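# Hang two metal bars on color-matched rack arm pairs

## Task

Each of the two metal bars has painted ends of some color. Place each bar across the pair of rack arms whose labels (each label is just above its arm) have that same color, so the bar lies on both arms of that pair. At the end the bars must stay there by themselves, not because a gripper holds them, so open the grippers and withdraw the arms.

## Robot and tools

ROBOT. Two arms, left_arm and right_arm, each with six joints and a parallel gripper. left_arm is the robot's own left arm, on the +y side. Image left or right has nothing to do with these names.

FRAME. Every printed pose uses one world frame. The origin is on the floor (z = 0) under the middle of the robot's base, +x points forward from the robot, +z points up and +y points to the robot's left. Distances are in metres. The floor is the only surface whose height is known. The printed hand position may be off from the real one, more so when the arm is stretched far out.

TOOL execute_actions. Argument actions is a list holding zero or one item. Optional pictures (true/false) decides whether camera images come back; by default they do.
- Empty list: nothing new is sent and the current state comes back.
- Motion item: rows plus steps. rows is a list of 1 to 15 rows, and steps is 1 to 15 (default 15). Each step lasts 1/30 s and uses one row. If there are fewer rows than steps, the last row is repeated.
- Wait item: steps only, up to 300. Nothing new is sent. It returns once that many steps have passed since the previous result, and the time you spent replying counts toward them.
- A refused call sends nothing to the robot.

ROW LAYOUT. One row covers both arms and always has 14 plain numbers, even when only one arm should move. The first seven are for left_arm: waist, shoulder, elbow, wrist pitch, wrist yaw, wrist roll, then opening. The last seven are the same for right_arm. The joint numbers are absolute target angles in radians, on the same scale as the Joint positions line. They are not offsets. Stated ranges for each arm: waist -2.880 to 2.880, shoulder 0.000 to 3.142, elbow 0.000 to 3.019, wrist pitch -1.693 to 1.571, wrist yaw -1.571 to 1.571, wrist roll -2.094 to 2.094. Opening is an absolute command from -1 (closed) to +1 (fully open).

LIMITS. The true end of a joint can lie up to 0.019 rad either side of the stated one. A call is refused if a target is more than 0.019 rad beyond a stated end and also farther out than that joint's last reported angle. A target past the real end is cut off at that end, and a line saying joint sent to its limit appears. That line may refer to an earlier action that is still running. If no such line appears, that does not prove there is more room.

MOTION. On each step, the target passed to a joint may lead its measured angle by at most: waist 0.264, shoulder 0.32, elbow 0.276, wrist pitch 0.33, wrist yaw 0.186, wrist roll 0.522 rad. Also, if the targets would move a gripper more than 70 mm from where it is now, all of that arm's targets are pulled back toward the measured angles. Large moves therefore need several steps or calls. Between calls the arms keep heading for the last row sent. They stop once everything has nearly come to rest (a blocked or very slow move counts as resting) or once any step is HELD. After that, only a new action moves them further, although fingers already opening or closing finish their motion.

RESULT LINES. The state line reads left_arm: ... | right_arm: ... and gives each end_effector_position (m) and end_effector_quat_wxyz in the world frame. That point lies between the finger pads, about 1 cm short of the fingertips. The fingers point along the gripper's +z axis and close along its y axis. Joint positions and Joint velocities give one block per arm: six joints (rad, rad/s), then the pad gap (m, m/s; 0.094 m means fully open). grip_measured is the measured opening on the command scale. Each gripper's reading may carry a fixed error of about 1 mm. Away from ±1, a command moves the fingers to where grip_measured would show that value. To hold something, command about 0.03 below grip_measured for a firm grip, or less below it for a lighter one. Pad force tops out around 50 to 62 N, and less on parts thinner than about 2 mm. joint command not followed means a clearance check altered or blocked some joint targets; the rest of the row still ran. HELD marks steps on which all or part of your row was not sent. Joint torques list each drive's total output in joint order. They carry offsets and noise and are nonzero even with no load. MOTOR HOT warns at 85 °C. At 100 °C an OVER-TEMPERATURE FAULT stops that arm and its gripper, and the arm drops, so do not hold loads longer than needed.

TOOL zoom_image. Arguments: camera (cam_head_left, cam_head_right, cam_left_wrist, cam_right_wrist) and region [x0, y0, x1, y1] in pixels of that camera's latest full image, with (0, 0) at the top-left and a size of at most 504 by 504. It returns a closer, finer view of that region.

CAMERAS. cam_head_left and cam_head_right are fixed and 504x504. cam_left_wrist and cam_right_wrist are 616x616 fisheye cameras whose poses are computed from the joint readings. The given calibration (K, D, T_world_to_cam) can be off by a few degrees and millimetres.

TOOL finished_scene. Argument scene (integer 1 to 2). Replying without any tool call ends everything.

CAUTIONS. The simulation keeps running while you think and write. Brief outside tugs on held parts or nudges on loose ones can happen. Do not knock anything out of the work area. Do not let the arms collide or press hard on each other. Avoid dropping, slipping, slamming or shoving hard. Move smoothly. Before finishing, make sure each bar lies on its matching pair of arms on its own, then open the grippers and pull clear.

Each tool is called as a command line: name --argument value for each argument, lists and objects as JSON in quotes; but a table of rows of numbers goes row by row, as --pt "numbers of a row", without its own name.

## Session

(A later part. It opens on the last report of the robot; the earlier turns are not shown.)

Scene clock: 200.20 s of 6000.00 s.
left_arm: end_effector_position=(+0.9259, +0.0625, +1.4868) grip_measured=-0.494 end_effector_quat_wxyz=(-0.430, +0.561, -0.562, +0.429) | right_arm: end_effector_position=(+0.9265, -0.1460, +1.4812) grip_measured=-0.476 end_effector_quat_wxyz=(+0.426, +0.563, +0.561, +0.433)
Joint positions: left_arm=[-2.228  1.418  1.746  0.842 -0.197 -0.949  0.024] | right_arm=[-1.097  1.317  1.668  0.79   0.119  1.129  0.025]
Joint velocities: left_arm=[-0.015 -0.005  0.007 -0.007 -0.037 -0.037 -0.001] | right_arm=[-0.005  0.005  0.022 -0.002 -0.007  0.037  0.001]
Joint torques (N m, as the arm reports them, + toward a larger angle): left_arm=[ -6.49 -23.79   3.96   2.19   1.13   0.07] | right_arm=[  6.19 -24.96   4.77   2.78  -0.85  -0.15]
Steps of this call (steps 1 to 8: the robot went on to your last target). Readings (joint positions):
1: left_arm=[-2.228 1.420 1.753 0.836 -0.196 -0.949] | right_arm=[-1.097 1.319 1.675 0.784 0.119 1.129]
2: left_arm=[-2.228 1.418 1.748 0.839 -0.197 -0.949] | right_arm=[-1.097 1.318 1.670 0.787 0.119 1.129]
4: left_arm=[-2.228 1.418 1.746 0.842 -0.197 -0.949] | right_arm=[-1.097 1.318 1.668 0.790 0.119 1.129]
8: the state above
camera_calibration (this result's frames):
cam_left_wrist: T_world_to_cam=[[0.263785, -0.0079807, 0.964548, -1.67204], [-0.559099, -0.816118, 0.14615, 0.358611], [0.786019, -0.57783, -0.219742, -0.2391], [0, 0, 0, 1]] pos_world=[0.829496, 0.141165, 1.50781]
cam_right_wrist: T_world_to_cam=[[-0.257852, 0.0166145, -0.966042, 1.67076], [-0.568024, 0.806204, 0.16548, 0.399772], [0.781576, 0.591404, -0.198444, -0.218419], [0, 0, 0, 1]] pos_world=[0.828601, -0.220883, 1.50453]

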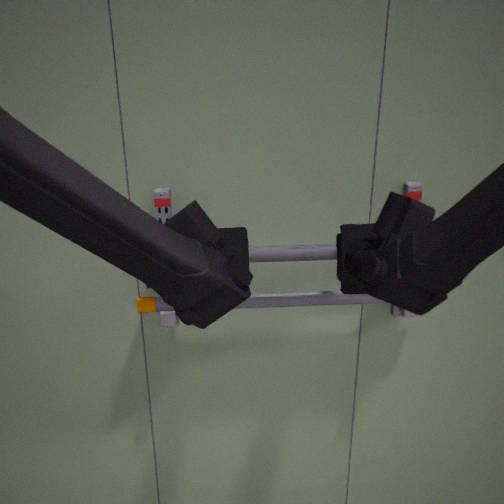

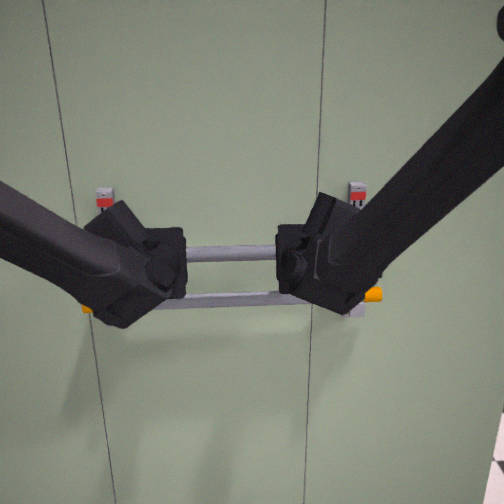

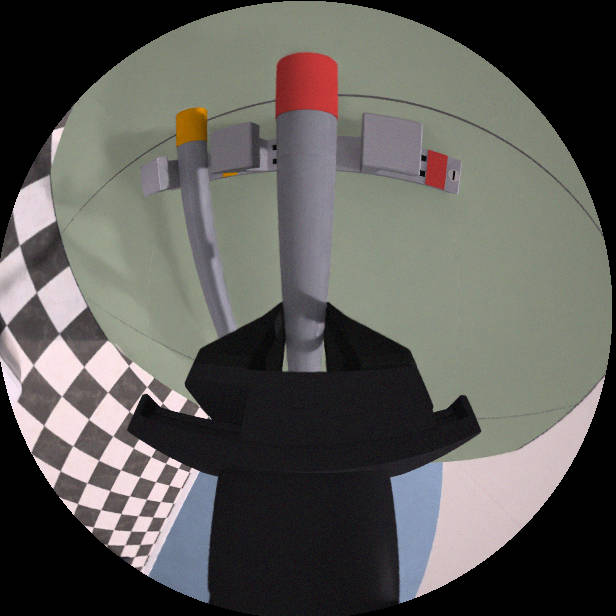

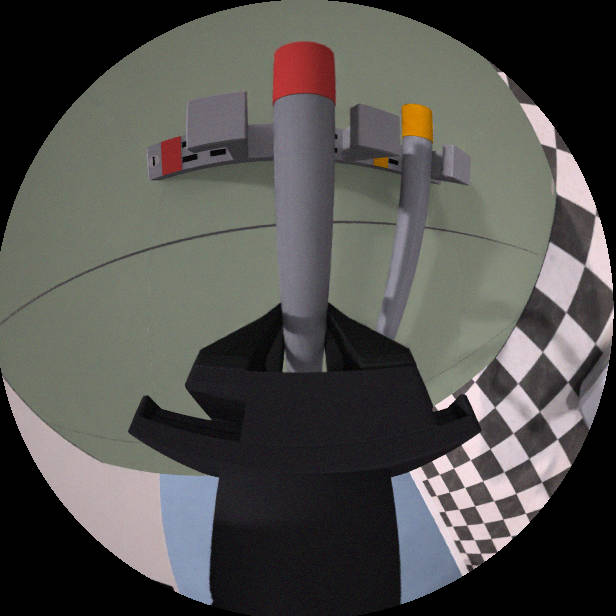

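execute_actions --actions '[{"rows":[[-2.244,1.376,1.746,0.882,-0.183,-0.945,-0.55,-1.074,1.261,1.670,0.831,0.106,1.124,-0.54],[-2.244,1.373,1.737,0.888,-0.184,-0.945,-0.55,-1.074,1.258,1.661,0.837,0.107,1.124,-0.54],[-2.244,1.370,1.726,0.896,-0.185,-0.945,-0.55,-1.074,1.255,1.651,0.844,0.108,1.124,-0.54],[-2.245,1.367,1.714,0.904,-0.186,-0.944,-0.55,-1.074,1.251,1.639,0.851,0.108,1.124,-0.54],[-2.245,1.363,1.702,0.912,-0.186,-0.944,-0.55,-1.074,1.248,1.628,0.859,0.108,1.124,-0.54],[-2.245,1.360,1.690,0.920,-0.186,-0.944,-0.55,-1.074,1.244,1.616,0.866,0.108,1.124,-0.54],[-2.246,1.357,1.678,0.928,-0.186,-0.943,-0.55,-1.074,1.241,1.605,0.874,0.108,1.124,-0.54],[-2.246,1.353,1.666,0.936,-0.186,-0.943,-0.55,-1.074,1.237,1.593,0.881,0.108,1.124,-0.54],[-2.246,1.350,1.654,0.944,-0.186,-0.943,-0.55,-1.074,1.234,1.582,0.889,0.108,1.124,-0.54],[-2.247,1.347,1.643,0.952,-0.186,-0.942,-0.55,-1.074,1.230,1.571,0.896,0.108,1.124,-0.54],[-2.247,1.343,1.632,0.960,-0.186,-0.942,-0.55,-1.074,1.227,1.560,0.903,0.108,1.124,-0.54],[-2.247,1.340,1.621,0.967,-0.186,-0.942,-0.55,-1.074,1.224,1.549,0.910,0.108,1.124,-0.54],[-2.248,1.337,1.611,0.974,-0.186,-0.941,-0.55,-1.074,1.221,1.540,0.916,0.108,1.124,-0.54],[-2.248,1.335,1.603,0.980,-0.186,-0.941,-0.55,-1.074,1.218,1.532,0.921,0.108,1.124,-0.54],[-2.248,1.333,1.597,0.984,-0.186,-0.941,-0.55,-1.074,1.216,1.526,0.925,0.108,1.124,-0.54]],"steps":15}]' --pictures false

execute_actions --actions '[{"steps":8}]' --pictures false

Scene clock: 206.63 s of 6000.00 s.
left_arm: end_effector_position=(+0.8887, +0.0626, +1.4837) grip_measured=-0.494 end_effector_quat_wxyz=(-0.428, +0.562, -0.564, +0.428) | right_arm: end_effector_position=(+0.8895, -0.1450, +1.4780) grip_measured=-0.476 end_effector_quat_wxyz=(+0.423, +0.564, +0.563, +0.431)
Joint positions: left_arm=[-2.228  1.376  1.604  0.937 -0.199 -0.949  0.024] | right_arm=[-1.097  1.275  1.531  0.877  0.121  1.129  0.025]
Joint velocities: left_arm=[ 0.005 -0.073 -0.247  0.154 -0.007 -0.022  0.001] | right_arm=[ 0.005 -0.093 -0.232  0.164 -0.051  0.022 -0.   ]
Joint torques (N m, as the arm reports them, + toward a larger angle): left_arm=[ -6.61 -22.81   3.69   2.24   1.05   0.1 ] | right_arm=[  6.15 -24.11   4.35   2.83  -0.75  -0.16]
Steps of this call (steps 1 to 30: the robot went on to your last target; steps 31 to 90: nothing new was sent; then 2.93 s passed at rest; steps 91 to 105: all 15 steps of this action). Readings (joint positions):
91: left_arm=[-2.228 1.418 1.745 0.843 -0.197 -0.949] | right_arm=[-1.097 1.317 1.667 0.791 0.119 1.129]
92: left_arm=[-2.228 1.417 1.743 0.845 -0.197 -0.949] | right_arm=[-1.097 1.316 1.665 0.792 0.119 1.129]
94: left_arm=[-2.228 1.413 1.729 0.853 -0.197 -0.949] | right_arm=[-1.097 1.312 1.651 0.801 0.119 1.129]
98: left_arm=[-2.228 1.398 1.682 0.884 -0.198 -0.949] | right_arm=[-1.097 1.298 1.606 0.828 0.120 1.129]
105: the state above

Scene clock: 206.90 s of 6000.00 s.
left_arm: end_effector_position=(+0.8847, +0.0626, +1.4831) grip_measured=-0.494 end_effector_quat_wxyz=(-0.428, +0.562, -0.564, +0.427) | right_arm: end_effector_position=(+0.8857, -0.1450, +1.4778) grip_measured=-0.476 end_effector_quat_wxyz=(+0.423, +0.564, +0.563, +0.431)
Joint positions: left_arm=[-2.228  1.373  1.591  0.947 -0.201 -0.948  0.024] | right_arm=[-1.097  1.271  1.517  0.886  0.121  1.129  0.025]
Joint velocities: left_arm=[-0.015  0.005 -0.022  0.007  0.022 -0.022 -0.   ] | right_arm=[-0.005 -0.005  0.012  0.007  0.022  0.022 -0.   ]
Joint torques (N m, as the arm reports them, + toward a larger angle): left_arm=[ -6.76 -22.7    3.58   2.27   1.05   0.11] | right_arm=[  6.14 -24.07   4.27   2.86  -0.78  -0.15]
Steps of this call (steps 1 to 8: the robot went on to your last target). Readings (joint positions):
1: left_arm=[-2.228 1.374 1.597 0.941 -0.199 -0.949] | right_arm=[-1.097 1.273 1.524 0.881 0.121 1.129]
2: left_arm=[-2.228 1.374 1.593 0.945 -0.200 -0.949] | right_arm=[-1.097 1.272 1.520 0.884 0.121 1.129]
4: left_arm=[-2.228 1.373 1.591 0.947 -0.201 -0.949] | right_arm=[-1.097 1.272 1.517 0.886 0.121 1.129]
8: the state above

execute_actions --actions '[{"rows":[[-2.254,1.329,1.594,0.982,-0.188,-0.937,-0.55,-1.068,1.211,1.523,0.923,0.109,1.121,-0.54],[-2.261,1.324,1.591,0.980,-0.190,-0.932,-0.55,-1.062,1.205,1.520,0.920,0.111,1.117,-0.54],[-2.268,1.317,1.587,0.978,-0.192,-0.926,-0.55,-1.055,1.198,1.516,0.916,0.114,1.112,-0.54],[-2.275,1.311,1.583,0.976,-0.195,-0.920,-0.55,-1.049,1.190,1.512,0.912,0.116,1.106,-0.54],[-2.282,1.304,1.578,0.973,-0.198,-0.914,-0.55,-1.043,1.183,1.507,0.908,0.118,1.101,-0.54],[-2.288,1.297,1.574,0.971,-0.201,-0.908,-0.55,-1.038,1.175,1.503,0.905,0.121,1.096,-0.54],[-2.295,1.291,1.570,0.968,-0.203,-0.902,-0.55,-1.032,1.167,1.499,0.901,0.123,1.091,-0.54],[-2.301,1.284,1.566,0.966,-0.206,-0.896,-0.55,-1.026,1.160,1.495,0.897,0.125,1.086,-0.54],[-2.308,1.278,1.561,0.963,-0.209,-0.890,-0.55,-1.021,1.152,1.490,0.893,0.128,1.081,-0.54],[-2.314,1.271,1.557,0.961,-0.211,-0.884,-0.55,-1.015,1.145,1.486,0.890,0.130,1.076,-0.54],[-2.321,1.264,1.553,0.958,-0.214,-0.878,-0.55,-1.009,1.137,1.482,0.886,0.132,1.070,-0.54],[-2.328,1.258,1.549,0.956,-0.217,-0.872,-0.55,-1.004,1.129,1.478,0.882,0.135,1.065,-0.54],[-2.334,1.251,1.544,0.954,-0.219,-0.866,-0.55,-0.998,1.122,1.473,0.878,0.137,1.060,-0.54],[-2.341,1.245,1.540,0.951,-0.222,-0.860,-0.55,-0.992,1.114,1.469,0.875,0.139,1.055,-0.54],[-2.347,1.238,1.536,0.949,-0.225,-0.854,-0.55,-0.987,1.107,1.465,0.871,0.142,1.050,-0.54]],"steps":15}]' --pictures false

execute_actions --actions '[{"rows":[[-2.354,1.231,1.532,0.946,-0.228,-0.848,-0.55,-0.981,1.099,1.461,0.867,0.144,1.045,-0.54],[-2.360,1.225,1.527,0.944,-0.230,-0.842,-0.55,-0.976,1.091,1.456,0.863,0.147,1.040,-0.54],[-2.365,1.219,1.524,0.942,-0.232,-0.837,-0.55,-0.971,1.085,1.453,0.860,0.148,1.035,-0.54],[-2.370,1.214,1.520,0.940,-0.235,-0.832,-0.55,-0.967,1.079,1.449,0.857,0.150,1.031,-0.54],[-2.374,1.210,1.518,0.938,-0.236,-0.828,-0.55,-0.963,1.075,1.447,0.855,0.152,1.028,-0.54],[-2.379,1.206,1.515,0.937,-0.238,-0.825,-0.55,-0.960,1.070,1.444,0.853,0.153,1.025,-0.54],[-2.381,1.204,1.514,0.936,-0.239,-0.822,-0.55,-0.957,1.067,1.443,0.851,0.154,1.023,-0.54],[-2.384,1.201,1.512,0.935,-0.240,-0.820,-0.55,-0.955,1.064,1.441,0.850,0.155,1.021,-0.54]],"steps":15}]'

Scene clock: 214.40 s of 6000.00 s.
left_arm: end_effector_position=(+0.8859, +0.0642, +1.5308) grip_measured=-0.494 end_effector_quat_wxyz=(-0.432, +0.563, -0.560, +0.429) | right_arm: end_effector_position=(+0.8873, -0.1455, +1.5267) grip_measured=-0.476 end_effector_quat_wxyz=(+0.427, +0.564, +0.559, +0.434)
Joint positions: left_arm=[-2.3    1.292  1.536  0.947 -0.228 -0.882  0.024] | right_arm=[-1.034  1.179  1.464  0.866  0.146  1.073  0.025]
Joint velocities: left_arm=[-0.278 -0.249 -0.12  -0.007 -0.037  0.227  0.   ] | right_arm=[ 0.23  -0.308 -0.095 -0.095  0.11  -0.198 -0.   ]
Joint torques (N m, as the arm reports them, + toward a larger angle): left_arm=[ -7.26 -21.48   3.52   0.89   0.75  -0.04] | right_arm=[  6.77 -23.09   4.25   1.91  -0.52   0.01]
Steps of this call (steps 1 to 30: the robot went on to your last target; steps 31 to 90: nothing new was sent; then 4.00 s passed at rest; steps 91 to 105: all 15 steps of this action). Readings (joint positions):
91: left_arm=[-2.228 1.373 1.591 0.947 -0.201 -0.948] | right_arm=[-1.097 1.271 1.517 0.886 0.121 1.129]
92: left_arm=[-2.228 1.373 1.590 0.947 -0.201 -0.948] | right_arm=[-1.097 1.270 1.516 0.886 0.121 1.129]
94: left_arm=[-2.230 1.368 1.584 0.947 -0.202 -0.946] | right_arm=[-1.095 1.266 1.510 0.886 0.123 1.128]
98: left_arm=[-2.245 1.348 1.564 0.947 -0.215 -0.932] | right_arm=[-1.081 1.245 1.489 0.886 0.136 1.116]
105: the state above

Scene clock: 214.90 s of 6000.00 s.
left_arm: end_effector_position=(+0.8859, +0.0640, +1.5631) grip_measured=-0.494 end_effector_quat_wxyz=(-0.431, +0.562, -0.560, +0.430) | right_arm: end_effector_position=(+0.8881, -0.1469, +1.5602) grip_measured=-0.476 end_effector_quat_wxyz=(+0.427, +0.561, +0.560, +0.434)
Joint positions: left_arm=[-2.359  1.239  1.504  0.937 -0.248 -0.826  0.024] | right_arm=[-0.985  1.114  1.433  0.839  0.163  1.023  0.025]
Joint velocities: left_arm=[-0.015 -0.005  0.002 -0.017 -0.007 -0.051 -0.   ] | right_arm=[ 0.005 -0.005 -0.007  0.007 -0.007 -0.022  0.001]
Joint torques (N m, as the arm reports them, + toward a larger angle): left_arm=[ -6.52 -20.41   3.58   0.82   0.93   0.09] | right_arm=[  6.4  -22.07   4.44   1.78  -0.67  -0.12]
Steps of this call (steps 1 to 15: all 15 steps of this action). Readings (joint positions):
1: left_arm=[-2.309 1.284 1.532 0.947 -0.230 -0.874] | right_arm=[-1.026 1.169 1.460 0.863 0.147 1.066]
2: left_arm=[-2.317 1.277 1.529 0.947 -0.232 -0.866] | right_arm=[-1.019 1.159 1.457 0.859 0.149 1.058]
4: left_arm=[-2.333 1.263 1.521 0.945 -0.236 -0.853] | right_arm=[-1.006 1.142 1.449 0.852 0.152 1.045]
8: left_arm=[-2.354 1.244 1.509 0.939 -0.243 -0.833] | right_arm=[-0.989 1.119 1.438 0.843 0.159 1.028]
15: the state above
camera_calibration (this result's frames):
cam_left_wrist: T_world_to_cam=[[0.261184, -0.00498759, 0.965276, -1.73412], [-0.555493, -0.81859, 0.146075, 0.323321], [0.789437, -0.574357, -0.216573, -0.198286], [0, 0, 0, 1]] pos_world=[0.789061, 0.142132, 1.58373]
cam_right_wrist: T_world_to_cam=[[-0.253703, 0.0152137, -0.967163, 1.73495], [-0.569128, 0.806138, 0.161973, 0.371984], [0.78213, 0.591532, -0.195861, -0.176698], [0, 0, 0, 1]] pos_world=[0.790069, -0.221743, 1.58312]

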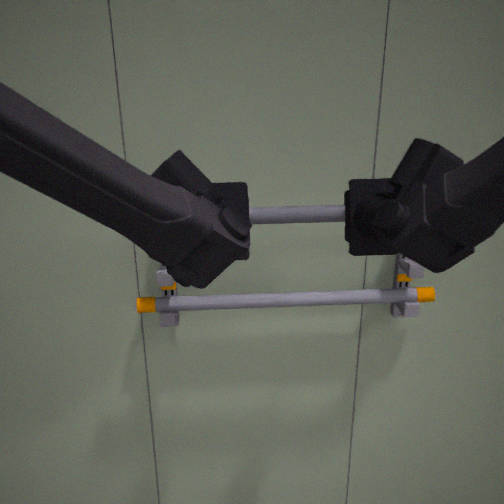

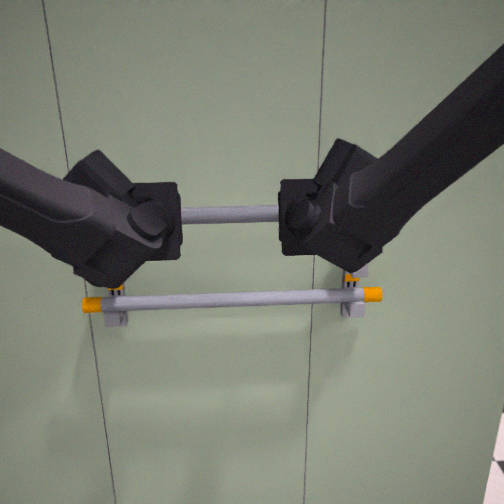

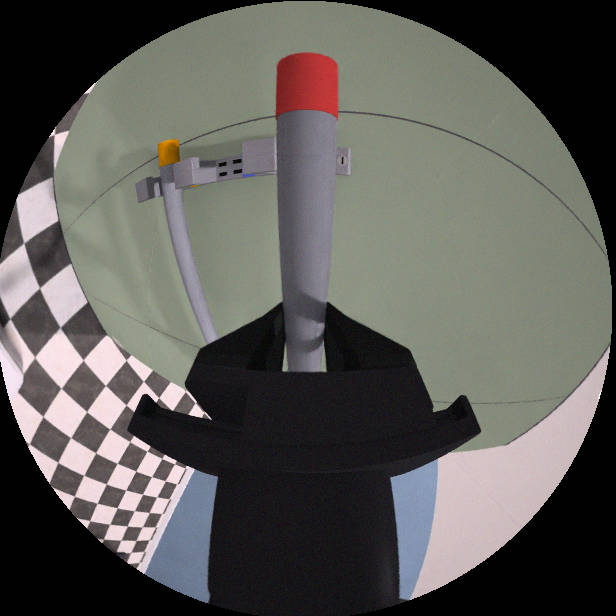

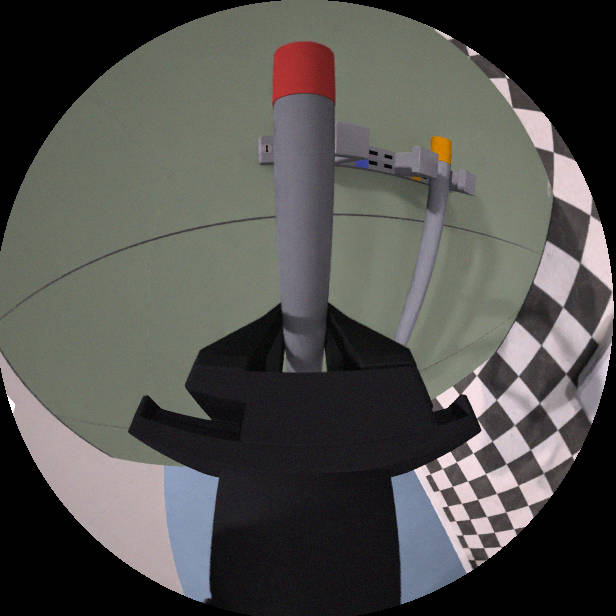

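execute_actions --actions '[{"rows":[[-2.376,1.209,1.522,0.934,-0.242,-0.824,-0.55,-0.964,1.071,1.452,0.849,0.157,1.024,-0.54],[-2.368,1.217,1.532,0.933,-0.244,-0.828,-0.55,-0.973,1.078,1.462,0.848,0.159,1.027,-0.54],[-2.360,1.225,1.543,0.931,-0.245,-0.832,-0.55,-0.981,1.085,1.473,0.847,0.160,1.030,-0.54],[-2.354,1.232,1.554,0.925,-0.245,-0.835,-0.55,-0.987,1.092,1.485,0.842,0.161,1.032,-0.54],[-2.351,1.238,1.566,0.917,-0.245,-0.836,-0.55,-0.990,1.098,1.497,0.835,0.161,1.033,-0.54],[-2.350,1.243,1.579,0.908,-0.245,-0.837,-0.55,-0.991,1.103,1.510,0.827,0.161,1.033,-0.54],[-2.349,1.248,1.592,0.899,-0.245,-0.838,-0.55,-0.991,1.108,1.523,0.819,0.161,1.034,-0.54],[-2.348,1.253,1.605,0.890,-0.245,-0.839,-0.55,-0.992,1.113,1.536,0.811,0.161,1.034,-0.54],[-2.348,1.258,1.618,0.881,-0.245,-0.839,-0.55,-0.992,1.119,1.549,0.802,0.161,1.035,-0.54],[-2.347,1.263,1.632,0.872,-0.245,-0.840,-0.55,-0.993,1.124,1.562,0.794,0.161,1.035,-0.54],[-2.346,1.268,1.645,0.863,-0.244,-0.841,-0.55,-0.993,1.129,1.575,0.786,0.161,1.036,-0.54],[-2.345,1.273,1.659,0.854,-0.244,-0.842,-0.55,-0.994,1.134,1.588,0.778,0.161,1.036,-0.54],[-2.344,1.278,1.672,0.845,-0.244,-0.842,-0.55,-0.994,1.140,1.602,0.769,0.161,1.037,-0.54],[-2.344,1.283,1.686,0.836,-0.244,-0.843,-0.55,-0.995,1.145,1.615,0.761,0.161,1.037,-0.54],[-2.343,1.288,1.699,0.828,-0.244,-0.844,-0.55,-0.995,1.150,1.628,0.753,0.161,1.037,-0.54]],"steps":15}]' --pictures false

execute_actions --actions '[{"steps":8}]'

Scene clock: 223.80 s of 6000.00 s.
left_arm: end_effector_position=(+0.9185, +0.0656, +1.5598) grip_measured=-0.494 end_effector_quat_wxyz=(-0.430, +0.564, -0.562, +0.425) | right_arm: end_effector_position=(+0.9198, -0.1461, +1.5561) grip_measured=-0.476 end_effector_quat_wxyz=(+0.426, +0.564, +0.562, +0.430)
Joint positions: left_arm=[-2.348  1.28   1.628  0.847 -0.253 -0.835  0.024] | right_arm=[-0.988  1.163  1.556  0.759  0.17   1.027  0.025]
Joint velocities: left_arm=[ 0.015  0.151  0.388 -0.242 -0.066 -0.007 -0.   ] | right_arm=[-0.024  0.132  0.369 -0.232 -0.051  0.007 -0.   ]
Joint torques (N m, as the arm reports them, + toward a larger angle): left_arm=[ -4.39 -18.09   6.58   0.84   0.9   -0.02] | right_arm=[  3.54 -20.75   7.82   1.76  -0.68  -0.01]
Steps of this call (steps 1 to 15: the robot went on to your last target; steps 16 to 90: nothing new was sent; then 5.40 s passed at rest; steps 91 to 105: all 15 steps of this action). Readings (joint positions):
91: left_arm=[-2.359 1.239 1.504 0.937 -0.249 -0.826] | right_arm=[-0.985 1.114 1.433 0.839 0.163 1.023]
92: left_arm=[-2.359 1.239 1.504 0.937 -0.250 -0.826] | right_arm=[-0.985 1.114 1.433 0.839 0.164 1.023]
94: left_arm=[-2.358 1.239 1.505 0.934 -0.252 -0.826] | right_arm=[-0.985 1.114 1.433 0.836 0.167 1.023]
98: left_arm=[-2.354 1.246 1.530 0.910 -0.253 -0.830] | right_arm=[-0.985 1.124 1.459 0.815 0.170 1.024]
105: the state above

Scene clock: 224.07 s of 6000.00 s.
left_arm: end_effector_position=(+0.9249, +0.0658, +1.5596) grip_measured=-0.494 end_effector_quat_wxyz=(-0.430, +0.565, -0.562, +0.425) | right_arm: end_effector_position=(+0.9260, -0.1465, +1.5559) grip_measured=-0.476 end_effector_quat_wxyz=(+0.426, +0.564, +0.562, +0.430)
Joint positions: left_arm=[-2.346  1.289  1.654  0.831 -0.253 -0.837  0.024] | right_arm=[-0.989  1.172  1.58   0.743  0.17   1.028  0.025]
Joint velocities: left_arm=[-0.015 -0.005 -0.002 -0.012 -0.022 -0.081 -0.   ] | right_arm=[-0.015 -0.015  0.007 -0.017 -0.007  0.081 -0.001]
Joint torques (N m, as the arm reports them, + toward a larger angle): left_arm=[ -4.66 -18.32   6.57   0.81   0.92  -0.03] | right_arm=[  3.56 -20.54   7.75   1.78  -0.66  -0.01]
Steps of this call (steps 1 to 8: the robot went on to your last target). Readings (joint positions):
1: left_arm=[-2.347 1.284 1.640 0.840 -0.253 -0.835] | right_arm=[-0.988 1.167 1.568 0.752 0.170 1.027]
2: left_arm=[-2.347 1.287 1.648 0.836 -0.253 -0.836] | right_arm=[-0.989 1.170 1.575 0.748 0.170 1.027]
4: left_arm=[-2.347 1.289 1.654 0.832 -0.253 -0.836] | right_arm=[-0.989 1.171 1.580 0.744 0.170 1.027]
8: the state above
camera_calibration (this result's frames):
cam_left_wrist: T_world_to_cam=[[0.270064, -0.00721707, 0.962815, -1.74512], [-0.550632, -0.821471, 0.148291, 0.339223], [0.789855, -0.570205, -0.225823, -0.215029], [0, 0, 0, 1]] pos_world=[0.827921, 0.143457, 1.58136]
cam_right_wrist: T_world_to_cam=[[-0.263084, 0.0141199, -0.96467, 1.74507], [-0.56433, 0.808741, 0.165741, 0.384077], [0.782508, 0.587995, -0.204798, -0.194404], [0, 0, 0, 1]] pos_world=[0.827969, -0.22095, 1.57995]

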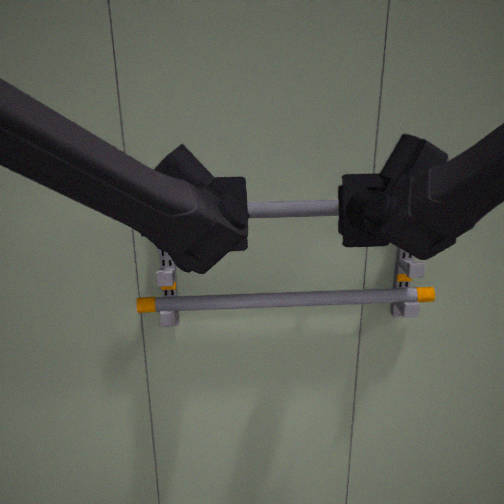

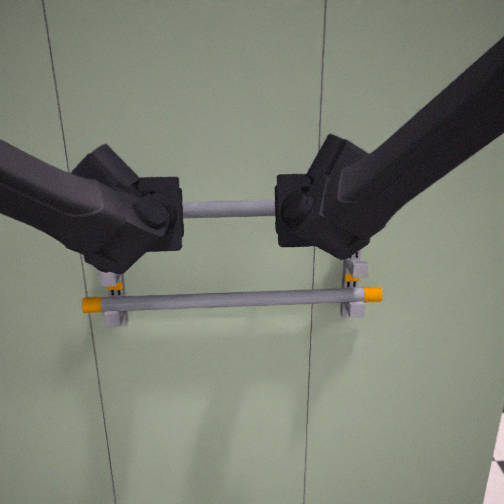

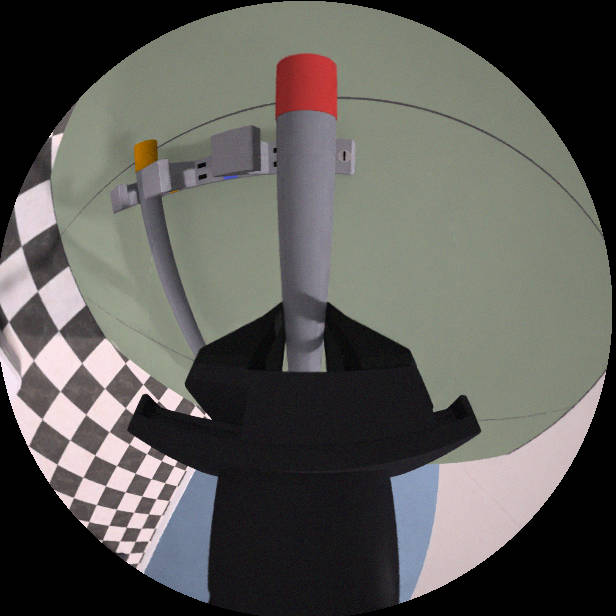

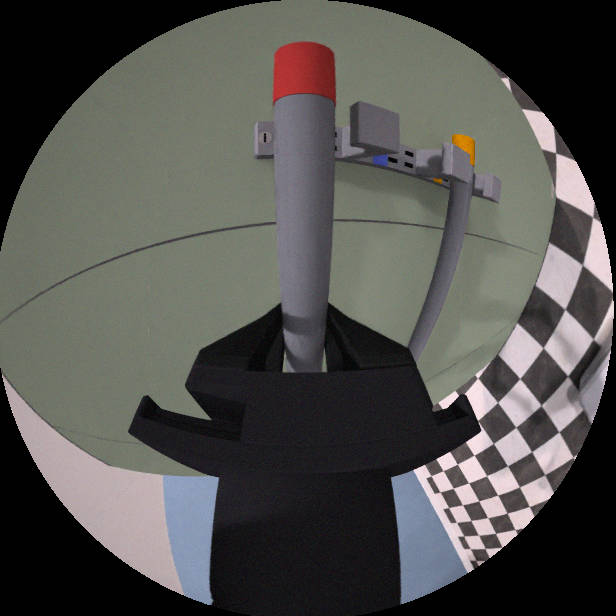

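execute_actions --actions '[{"rows":[[-2.343,1.290,1.706,0.824,-0.244,-0.844,-0.55,-0.995,1.152,1.635,0.749,0.161,1.037,-0.54],[-2.343,1.294,1.716,0.817,-0.244,-0.845,-0.55,-0.996,1.156,1.645,0.743,0.161,1.037,-0.54],[-2.342,1.298,1.729,0.809,-0.244,-0.845,-0.55,-0.996,1.161,1.657,0.735,0.161,1.038,-0.54],[-2.342,1.303,1.742,0.801,-0.244,-0.846,-0.55,-0.996,1.166,1.670,0.727,0.161,1.038,-0.54],[-2.342,1.307,1.755,0.792,-0.244,-0.846,-0.55,-0.997,1.171,1.683,0.719,0.161,1.038,-0.54],[-2.341,1.312,1.768,0.784,-0.244,-0.847,-0.55,-0.997,1.175,1.696,0.711,0.161,1.038,-0.54],[-2.341,1.316,1.781,0.775,-0.244,-0.847,-0.55,-0.997,1.180,1.709,0.703,0.161,1.039,-0.54],[-2.341,1.321,1.794,0.767,-0.243,-0.848,-0.55,-0.998,1.185,1.722,0.696,0.161,1.039,-0.54],[-2.340,1.325,1.807,0.758,-0.243,-0.848,-0.55,-0.998,1.190,1.735,0.688,0.161,1.039,-0.54],[-2.340,1.330,1.820,0.750,-0.243,-0.849,-0.55,-0.998,1.195,1.748,0.680,0.161,1.039,-0.54],[-2.340,1.335,1.833,0.741,-0.243,-0.849,-0.55,-0.999,1.200,1.761,0.672,0.161,1.040,-0.54],[-2.339,1.339,1.846,0.733,-0.243,-0.850,-0.55,-0.999,1.205,1.773,0.664,0.161,1.040,-0.54],[-2.339,1.343,1.858,0.726,-0.243,-0.850,-0.55,-0.999,1.209,1.785,0.657,0.161,1.040,-0.54],[-2.339,1.347,1.868,0.720,-0.243,-0.850,-0.55,-1.000,1.213,1.794,0.652,0.161,1.040,-0.54],[-2.339,1.349,1.874,0.716,-0.243,-0.850,-0.55,-1.000,1.215,1.800,0.648,0.161,1.040,-0.54]],"steps":15}]' --pictures false

execute_actions --actions '[{"steps":8}]'

Scene clock: 227.83 s of 6000.00 s.
left_arm: end_effector_position=(+0.9617, +0.0659, +1.5601) grip_measured=-0.494 end_effector_quat_wxyz=(-0.430, +0.565, -0.562, +0.424) | right_arm: end_effector_position=(+0.9631, -0.1475, +1.5563) grip_measured=-0.476 end_effector_quat_wxyz=(+0.426, +0.565, +0.561, +0.429)
Joint positions: left_arm=[-2.341  1.344  1.808  0.729 -0.254 -0.841  0.024] | right_arm=[-0.993  1.23   1.732  0.649  0.17   1.032  0.025]
Joint velocities: left_arm=[-0.005  0.112  0.271 -0.178 -0.007 -0.022 -0.   ] | right_arm=[-0.005  0.122  0.271 -0.159  0.066  0.007 -0.001]
Joint torques (N m, as the arm reports them, + toward a larger angle): left_arm=[ -4.9  -19.61   7.14   0.91   0.99  -0.04] | right_arm=[  3.78 -21.82   8.5    1.81  -0.66  -0.02]
Steps of this call (steps 1 to 30: the robot went on to your last target; steps 31 to 90: nothing new was sent; then 0.27 s passed at rest; steps 91 to 105: all 15 steps of this action). Readings (joint positions):
91: left_arm=[-2.346 1.289 1.654 0.831 -0.253 -0.837] | right_arm=[-0.989 1.172 1.581 0.742 0.170 1.028]
92: left_arm=[-2.346 1.289 1.655 0.828 -0.253 -0.838] | right_arm=[-0.990 1.172 1.582 0.740 0.170 1.028]
94: left_arm=[-2.345 1.294 1.668 0.818 -0.254 -0.839] | right_arm=[-0.991 1.177 1.595 0.730 0.170 1.029]
98: left_arm=[-2.343 1.313 1.720 0.786 -0.254 -0.841] | right_arm=[-0.993 1.197 1.646 0.701 0.170 1.031]
105: the state above

Scene clock: 228.10 s of 6000.00 s.
left_arm: end_effector_position=(+0.9644, +0.0659, +1.5596) grip_measured=-0.494 end_effector_quat_wxyz=(-0.429, +0.565, -0.562, +0.424) | right_arm: end_effector_position=(+0.9662, -0.1476, +1.5556) grip_measured=-0.476 end_effector_quat_wxyz=(+0.426, +0.565, +0.562, +0.429)
Joint positions: left_arm=[-2.34   1.348  1.821  0.719 -0.254 -0.843  0.024] | right_arm=[-0.995  1.235  1.747  0.638  0.17   1.033  0.025]
Joint velocities: left_arm=[ 0.024 -0.015 -0.007 -0.012 -0.051 -0.007 -0.   ] | right_arm=[-0.005  0.015  0.017 -0.012  0.007  0.022  0.002]
Joint torques (N m, as the arm reports them, + toward a larger angle): left_arm=[ -5.   -19.19   7.49   0.77   0.97  -0.01] | right_arm=[  3.71 -21.62   8.78   1.76  -0.68  -0.01]
Steps of this call (steps 1 to 8: the robot went on to your last target). Readings (joint positions):
1: left_arm=[-2.341 1.347 1.817 0.725 -0.254 -0.841] | right_arm=[-0.993 1.233 1.740 0.644 0.170 1.032]
2: left_arm=[-2.341 1.348 1.820 0.722 -0.254 -0.842] | right_arm=[-0.993 1.235 1.745 0.641 0.170 1.032]
4: left_arm=[-2.341 1.348 1.821 0.721 -0.254 -0.843] | right_arm=[-0.994 1.235 1.747 0.639 0.170 1.032]
8: the state above
camera_calibration (this result's frames):
cam_left_wrist: T_world_to_cam=[[0.273879, -0.00699841, 0.961739, -1.75781], [-0.550157, -0.821352, 0.150694, 0.356883], [0.788871, -0.570379, -0.228801, -0.240533], [0, 0, 0, 1]] pos_world=[0.867519, 0.14363, 1.58174]
cam_right_wrist: T_world_to_cam=[[-0.265653, 0.0141956, -0.963964, 1.7568], [-0.563148, 0.809283, 0.167112, 0.404446], [0.782492, 0.587248, -0.206994, -0.221911], [0, 0, 0, 1]] pos_world=[0.868106, -0.221933, 1.57997]

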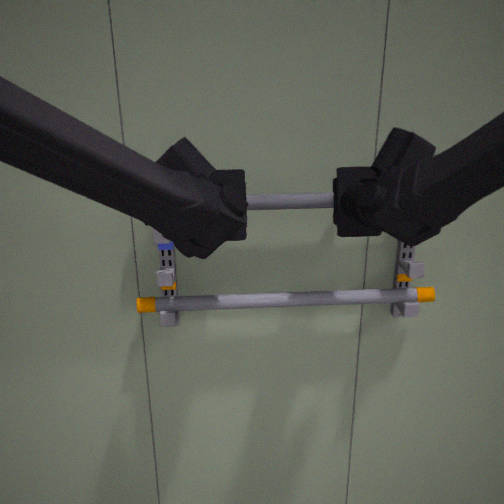

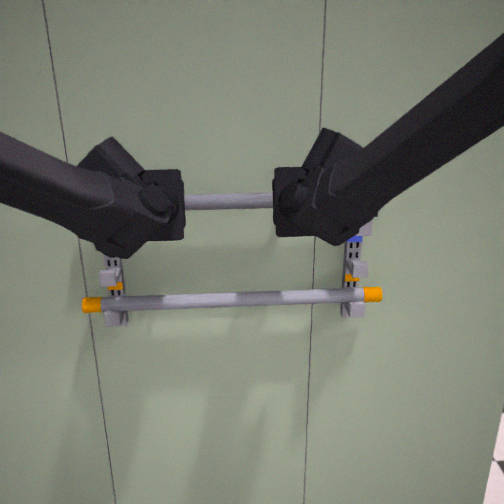

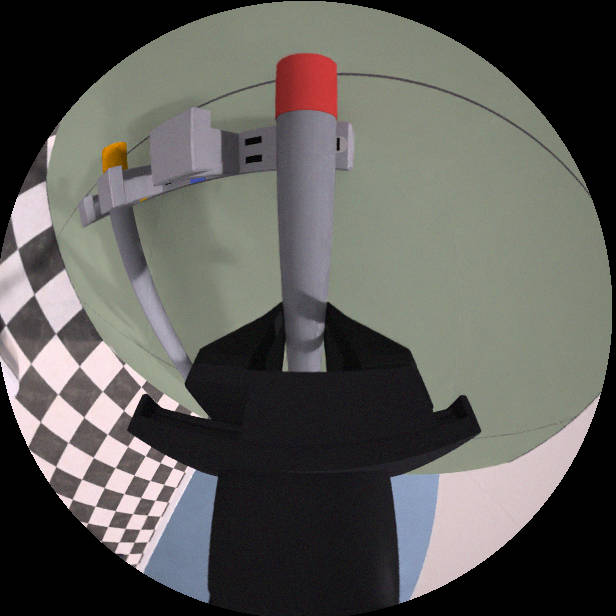

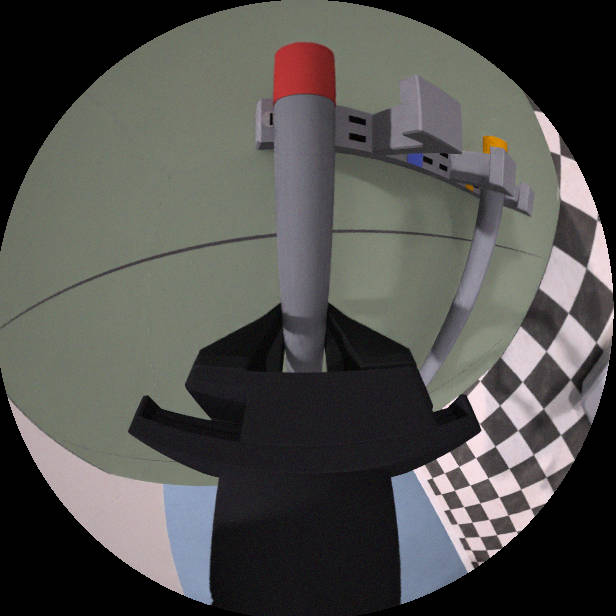

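execute_actions --actions '[{"rows":[[-2.337,1.351,1.877,0.716,-0.242,-0.852,-0.55,-1.002,1.217,1.803,0.648,0.160,1.042,-0.54],[-2.334,1.354,1.880,0.715,-0.241,-0.855,-0.55,-1.005,1.221,1.806,0.649,0.159,1.045,-0.54],[-2.331,1.357,1.884,0.715,-0.240,-0.858,-0.55,-1.008,1.225,1.809,0.650,0.158,1.048,-0.54],[-2.328,1.361,1.887,0.715,-0.239,-0.861,-0.55,-1.011,1.229,1.812,0.651,0.157,1.051,-0.54],[-2.325,1.364,1.890,0.714,-0.238,-0.864,-0.55,-1.014,1.234,1.815,0.651,0.156,1.054,-0.54],[-2.322,1.368,1.894,0.714,-0.237,-0.867,-0.55,-1.017,1.238,1.818,0.652,0.155,1.056,-0.54],[-2.319,1.371,1.897,0.714,-0.236,-0.869,-0.55,-1.020,1.242,1.821,0.653,0.154,1.059,-0.54],[-2.316,1.375,1.900,0.713,-0.235,-0.872,-0.55,-1.023,1.246,1.824,0.654,0.153,1.062,-0.54],[-2.313,1.378,1.903,0.713,-0.234,-0.875,-0.55,-1.026,1.250,1.826,0.655,0.152,1.064,-0.54],[-2.310,1.381,1.906,0.713,-0.233,-0.877,-0.55,-1.029,1.254,1.829,0.655,0.151,1.067,-0.54],[-2.307,1.384,1.909,0.712,-0.232,-0.880,-0.55,-1.031,1.258,1.831,0.656,0.150,1.069,-0.54],[-2.305,1.387,1.911,0.712,-0.231,-0.882,-0.55,-1.034,1.261,1.833,0.657,0.149,1.071,-0.54],[-2.303,1.390,1.913,0.712,-0.230,-0.884,-0.55,-1.036,1.264,1.835,0.657,0.148,1.073,-0.54],[-2.301,1.392,1.915,0.712,-0.230,-0.886,-0.55,-1.038,1.267,1.837,0.658,0.147,1.075,-0.54],[-2.299,1.394,1.916,0.712,-0.230,-0.887,-0.55,-1.039,1.269,1.838,0.658,0.146,1.076,-0.54]],"steps":15}]' --pictures false

execute_actions --actions '[{"steps":10}]'

Scene clock: 233.83 s of 6000.00 s.
left_arm: end_effector_position=(+0.9651, +0.0651, +1.5339) grip_measured=-0.494 end_effector_quat_wxyz=(-0.429, +0.567, -0.564, +0.419) | right_arm: end_effector_position=(+0.9666, -0.1473, +1.5285) grip_measured=-0.476 end_effector_quat_wxyz=(+0.422, +0.567, +0.565, +0.426)
Joint positions: left_arm=[-2.301  1.391  1.854  0.716 -0.248 -0.878  0.024] | right_arm=[-1.033  1.281  1.777  0.638  0.159  1.071  0.025]
Joint velocities: left_arm=[ 0.093  0.093  0.076 -0.037 -0.007 -0.081 -0.001] | right_arm=[-0.093  0.122  0.061  0.022 -0.066  0.095 -0.   ]
Joint torques (N m, as the arm reports them, + toward a larger angle): left_arm=[ -5.71 -20.48   7.95   0.84   1.26   0.02] | right_arm=[  4.49 -22.29   9.14   2.18  -0.78  -0.17]
Steps of this call (steps 1 to 30: the robot went on to your last target; steps 31 to 90: nothing new was sent; then 2.23 s passed at rest; steps 91 to 105: all 15 steps of this action). Readings (joint positions):
91: left_arm=[-2.340 1.348 1.821 0.719 -0.254 -0.843] | right_arm=[-0.995 1.235 1.747 0.638 0.170 1.033]
92: left_arm=[-2.340 1.349 1.822 0.719 -0.254 -0.844] | right_arm=[-0.995 1.236 1.747 0.638 0.169 1.034]
94: left_arm=[-2.338 1.351 1.823 0.719 -0.253 -0.846] | right_arm=[-0.998 1.238 1.749 0.638 0.167 1.036]
98: left_arm=[-2.328 1.363 1.832 0.719 -0.251 -0.855] | right_arm=[-1.009 1.250 1.756 0.638 0.165 1.046]
105: the state above

Scene clock: 234.17 s of 6000.00 s.
left_arm: end_effector_position=(+0.9651, +0.0651, +1.5308) grip_measured=-0.494 end_effector_quat_wxyz=(-0.428, +0.568, -0.564, +0.420) | right_arm: end_effector_position=(+0.9666, -0.1468, +1.5262) grip_measured=-0.476 end_effector_quat_wxyz=(+0.422, +0.567, +0.565, +0.426)
Joint positions: left_arm=[-2.296  1.396  1.857  0.715 -0.246 -0.885  0.024] | right_arm=[-1.036  1.286  1.779  0.639  0.157  1.073  0.025]
Joint velocities: left_arm=[-0.015 -0.005 -0.017 -0.002  0.007  0.081  0.001] | right_arm=[ 0.005 -0.015 -0.002  0.012 -0.007  0.007 -0.001]
Joint torques (N m, as the arm reports them, + toward a larger angle): left_arm=[ -5.49 -20.34   7.97   0.82   1.17   0.02] | right_arm=[  4.25 -21.8    9.14   2.11  -0.73  -0.07]
Steps of this call (steps 1 to 10: the robot went on to your last target). Readings (joint positions):
1: left_arm=[-2.298 1.394 1.856 0.716 -0.248 -0.880] | right_arm=[-1.036 1.285 1.779 0.638 0.158 1.073]
2: left_arm=[-2.296 1.396 1.857 0.715 -0.246 -0.883] | right_arm=[-1.036 1.286 1.779 0.639 0.157 1.073]
4: left_arm=[-2.296 1.396 1.857 0.715 -0.246 -0.885] | right_arm=[-1.036 1.286 1.779 0.639 0.157 1.073]
8: left_arm=[-2.296 1.396 1.857 0.715 -0.246 -0.885] | right_arm=[-1.036 1.286 1.779 0.639 0.157 1.073]
10: the state above
camera_calibration (this result's frames):
cam_left_wrist: T_world_to_cam=[[0.282685, -0.00895404, 0.959171, -1.73477], [-0.545402, -0.824083, 0.153047, 0.352902], [0.789066, -0.566398, -0.23784, -0.234764], [0, 0, 0, 1]] pos_world=[0.86811, 0.142318, 1.55409]
cam_right_wrist: T_world_to_cam=[[-0.276605, 0.0141777, -0.960879, 1.73439], [-0.562198, 0.808541, 0.173768, 0.397788], [0.779373, 0.58827, -0.215676, -0.212347], [0, 0, 0, 1]] pos_world=[0.868873, -0.221301, 1.55161]

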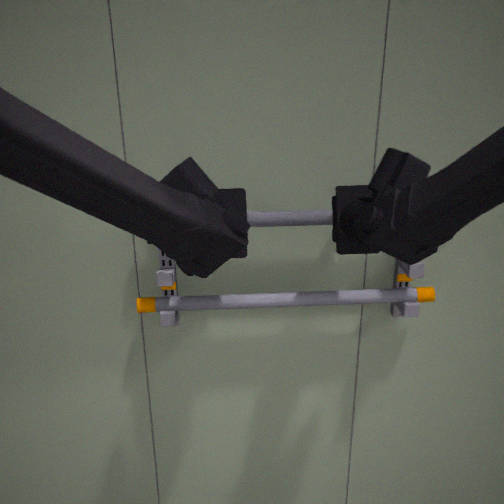

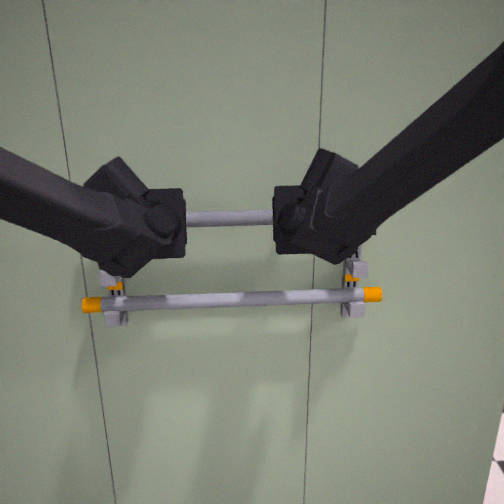

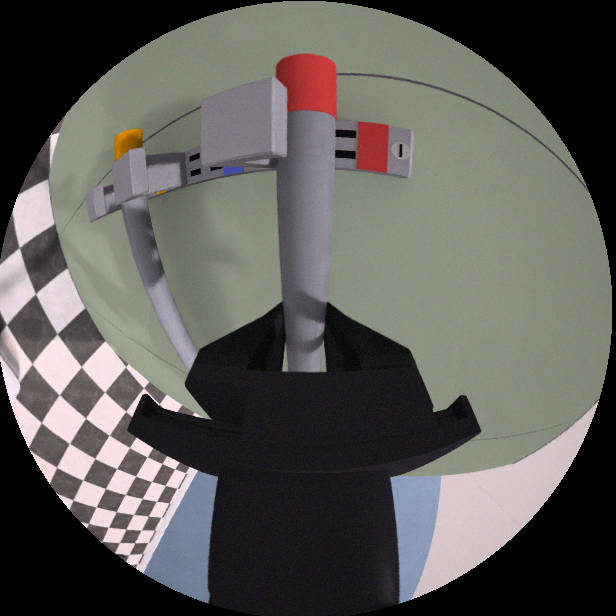

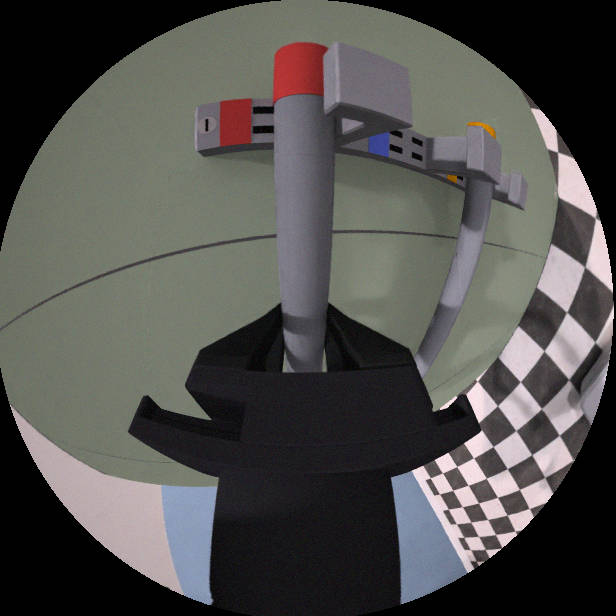

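execute_actions --actions '[{"rows":[[-2.298,1.396,1.911,0.712,-0.232,-0.887,-0.55,-1.039,1.270,1.833,0.656,0.147,1.076,-0.54],[-2.297,1.398,1.906,0.713,-0.234,-0.886,-0.55,-1.040,1.271,1.828,0.655,0.148,1.075,-0.54],[-2.296,1.400,1.901,0.713,-0.236,-0.886,-0.55,-1.040,1.273,1.823,0.653,0.150,1.075,-0.54],[-2.295,1.402,1.896,0.714,-0.238,-0.886,-0.55,-1.041,1.274,1.818,0.651,0.151,1.074,-0.54],[-2.294,1.404,1.891,0.714,-0.240,-0.885,-0.55,-1.041,1.275,1.813,0.649,0.153,1.074,-0.54],[-2.293,1.405,1.886,0.715,-0.242,-0.885,-0.54,-1.042,1.276,1.808,0.647,0.154,1.073,-0.53],[-2.292,1.406,1.881,0.715,-0.243,-0.885,-0.52,-1.042,1.277,1.803,0.645,0.155,1.073,-0.505],[-2.292,1.406,1.881,0.715,-0.243,-0.885,-0.50,-1.042,1.277,1.803,0.645,0.155,1.073,-0.48],[-2.292,1.406,1.881,0.715,-0.243,-0.885,-0.48,-1.042,1.277,1.803,0.645,0.155,1.073,-0.46],[-2.292,1.406,1.881,0.715,-0.243,-0.885,-0.45,-1.042,1.277,1.803,0.645,0.155,1.073,-0.43],[-2.292,1.406,1.881,0.715,-0.243,-0.885,-0.39,-1.042,1.277,1.803,0.645,0.155,1.073,-0.37],[-2.292,1.406,1.881,0.715,-0.243,-0.885,-0.3,-1.042,1.277,1.803,0.645,0.155,1.073,-0.28],[-2.292,1.406,1.881,0.715,-0.243,-0.885,-0.18,-1.042,1.277,1.803,0.645,0.155,1.073,-0.18],[-2.292,1.406,1.881,0.715,-0.243,-0.885,-0.06,-1.042,1.277,1.803,0.645,0.155,1.073,-0.06],[-2.292,1.406,1.881,0.715,-0.243,-0.885,0.05,-1.042,1.277,1.803,0.645,0.155,1.073,0.05]],"steps":15}]' --pictures false

execute_actions --actions '[{"steps":6}]'

Scene clock: 240.70 s of 6000.00 s.
left_arm: end_effector_position=(+0.9650, +0.0649, +1.5306) grip_measured=-0.015 end_effector_quat_wxyz=(-0.428, +0.568, -0.564, +0.420) | right_arm: end_effector_position=(+0.9666, -0.1469, +1.5261) grip_measured=-0.015 end_effector_quat_wxyz=(+0.422, +0.567, +0.565, +0.426)
Joint positions: left_arm=[-2.296  1.396  1.857  0.715 -0.247 -0.885  0.046] | right_arm=[-1.036  1.286  1.779  0.639  0.157  1.073  0.046]
Joint velocities: left_arm=[-0.015 -0.015  0.012 -0.002  0.051  0.066  0.124] | right_arm=[-0.015  0.005  0.012 -0.012  0.081  0.037  0.126]
Joint torques (N m, as the arm reports them, + toward a larger angle): left_arm=[ -5.01 -19.39   5.67   0.94   0.67   0.04] | right_arm=[  3.66 -21.35   6.54   1.56  -0.41  -0.09]
Steps of this call (steps 1 to 15: the robot went on to your last target; steps 16 to 90: nothing new was sent; then 3.03 s passed at rest; steps 91 to 105: all 15 steps of this action). Readings (joint positions):
91: left_arm=[-2.296 1.396 1.857 0.715 -0.246 -0.885] | right_arm=[-1.036 1.286 1.779 0.639 0.157 1.073]
92: left_arm=[-2.296 1.396 1.857 0.715 -0.246 -0.885] | right_arm=[-1.036 1.286 1.779 0.639 0.157 1.073]
94: left_arm=[-2.296 1.396 1.857 0.715 -0.247 -0.885] | right_arm=[-1.036 1.286 1.779 0.639 0.157 1.073]
98: left_arm=[-2.296 1.396 1.857 0.715 -0.248 -0.885] | right_arm=[-1.036 1.286 1.779 0.639 0.158 1.073]
105: the state above

Scene clock: 240.90 s of 6000.00 s.
left_arm: end_effector_position=(+0.9650, +0.0649, +1.5306) grip_measured=+0.047 end_effector_quat_wxyz=(-0.428, +0.568, -0.564, +0.420) | right_arm: end_effector_position=(+0.9666, -0.1469, +1.5261) grip_measured=+0.047 end_effector_quat_wxyz=(+0.422, +0.567, +0.565, +0.426)
Joint positions: left_arm=[-2.296  1.396  1.857  0.715 -0.247 -0.885  0.049] | right_arm=[-1.036  1.286  1.779  0.639  0.157  1.073  0.049]
Joint velocities: left_arm=[ 0.005 -0.005  0.002  0.007  0.007 -0.022  0.001] | right_arm=[ 0.005 -0.005 -0.007 -0.007  0.022 -0.037  0.001]
Joint torques (N m, as the arm reports them, + toward a larger angle): left_arm=[ -5.04 -19.38   5.73   0.95   0.67   0.03] | right_arm=[  3.92 -21.39   6.42   1.6   -0.41  -0.08]
Steps of this call (steps 1 to 6: the robot went on to your last target). Readings (joint positions):
1: left_arm=[-2.296 1.396 1.857 0.715 -0.247 -0.885] | right_arm=[-1.036 1.286 1.779 0.639 0.157 1.073]
2: left_arm=[-2.296 1.396 1.857 0.715 -0.247 -0.885] | right_arm=[-1.036 1.286 1.779 0.639 0.157 1.073]
4: left_arm=[-2.296 1.396 1.857 0.715 -0.247 -0.885] | right_arm=[-1.036 1.286 1.779 0.639 0.157 1.073]
6: the state above
camera_calibration (this result's frames):
cam_left_wrist: T_world_to_cam=[[0.283193, -0.00904025, 0.95902, -1.73471], [-0.545292, -0.824118, 0.153253, 0.352332], [0.78896, -0.566346, -0.238314, -0.233999], [0, 0, 0, 1]] pos_world=[0.867998, 0.142157, 1.55387]
cam_right_wrist: T_world_to_cam=[[-0.276777, 0.0141757, -0.96083, 1.73444], [-0.561907, 0.808737, 0.173795, 0.397541], [0.779522, 0.587999, -0.215875, -0.212192], [0, 0, 0, 1]] pos_world=[0.868845, -0.221324, 1.55161]

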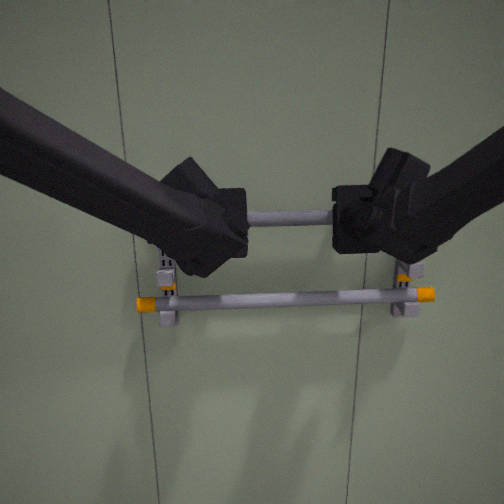

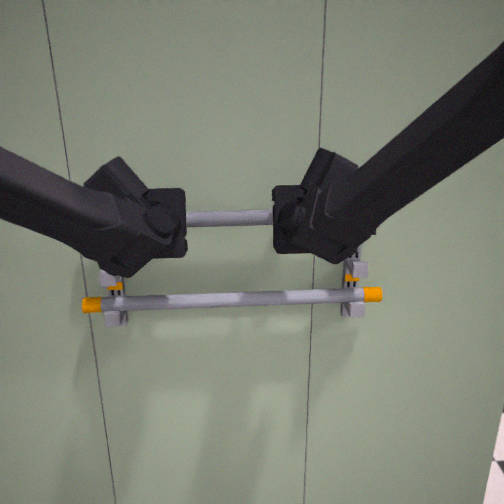

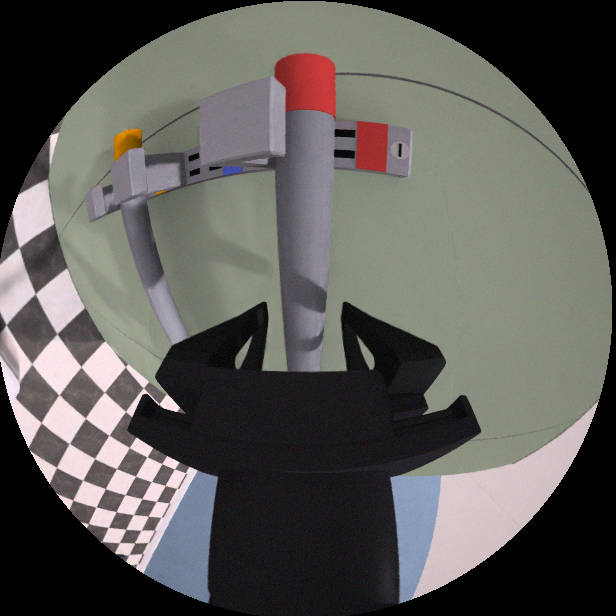

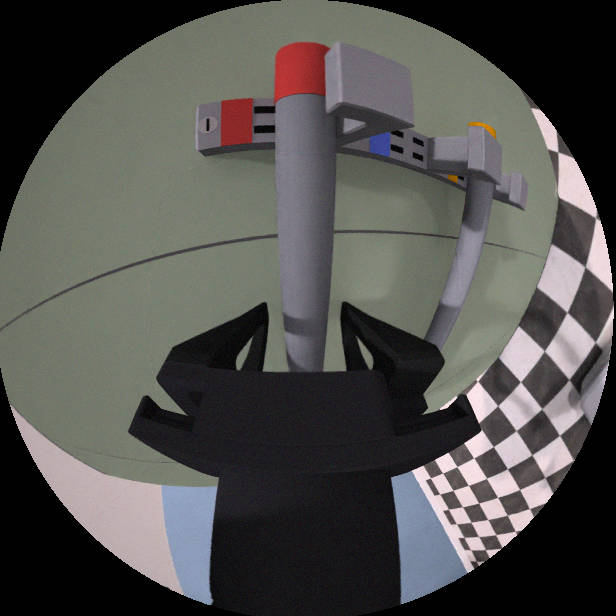

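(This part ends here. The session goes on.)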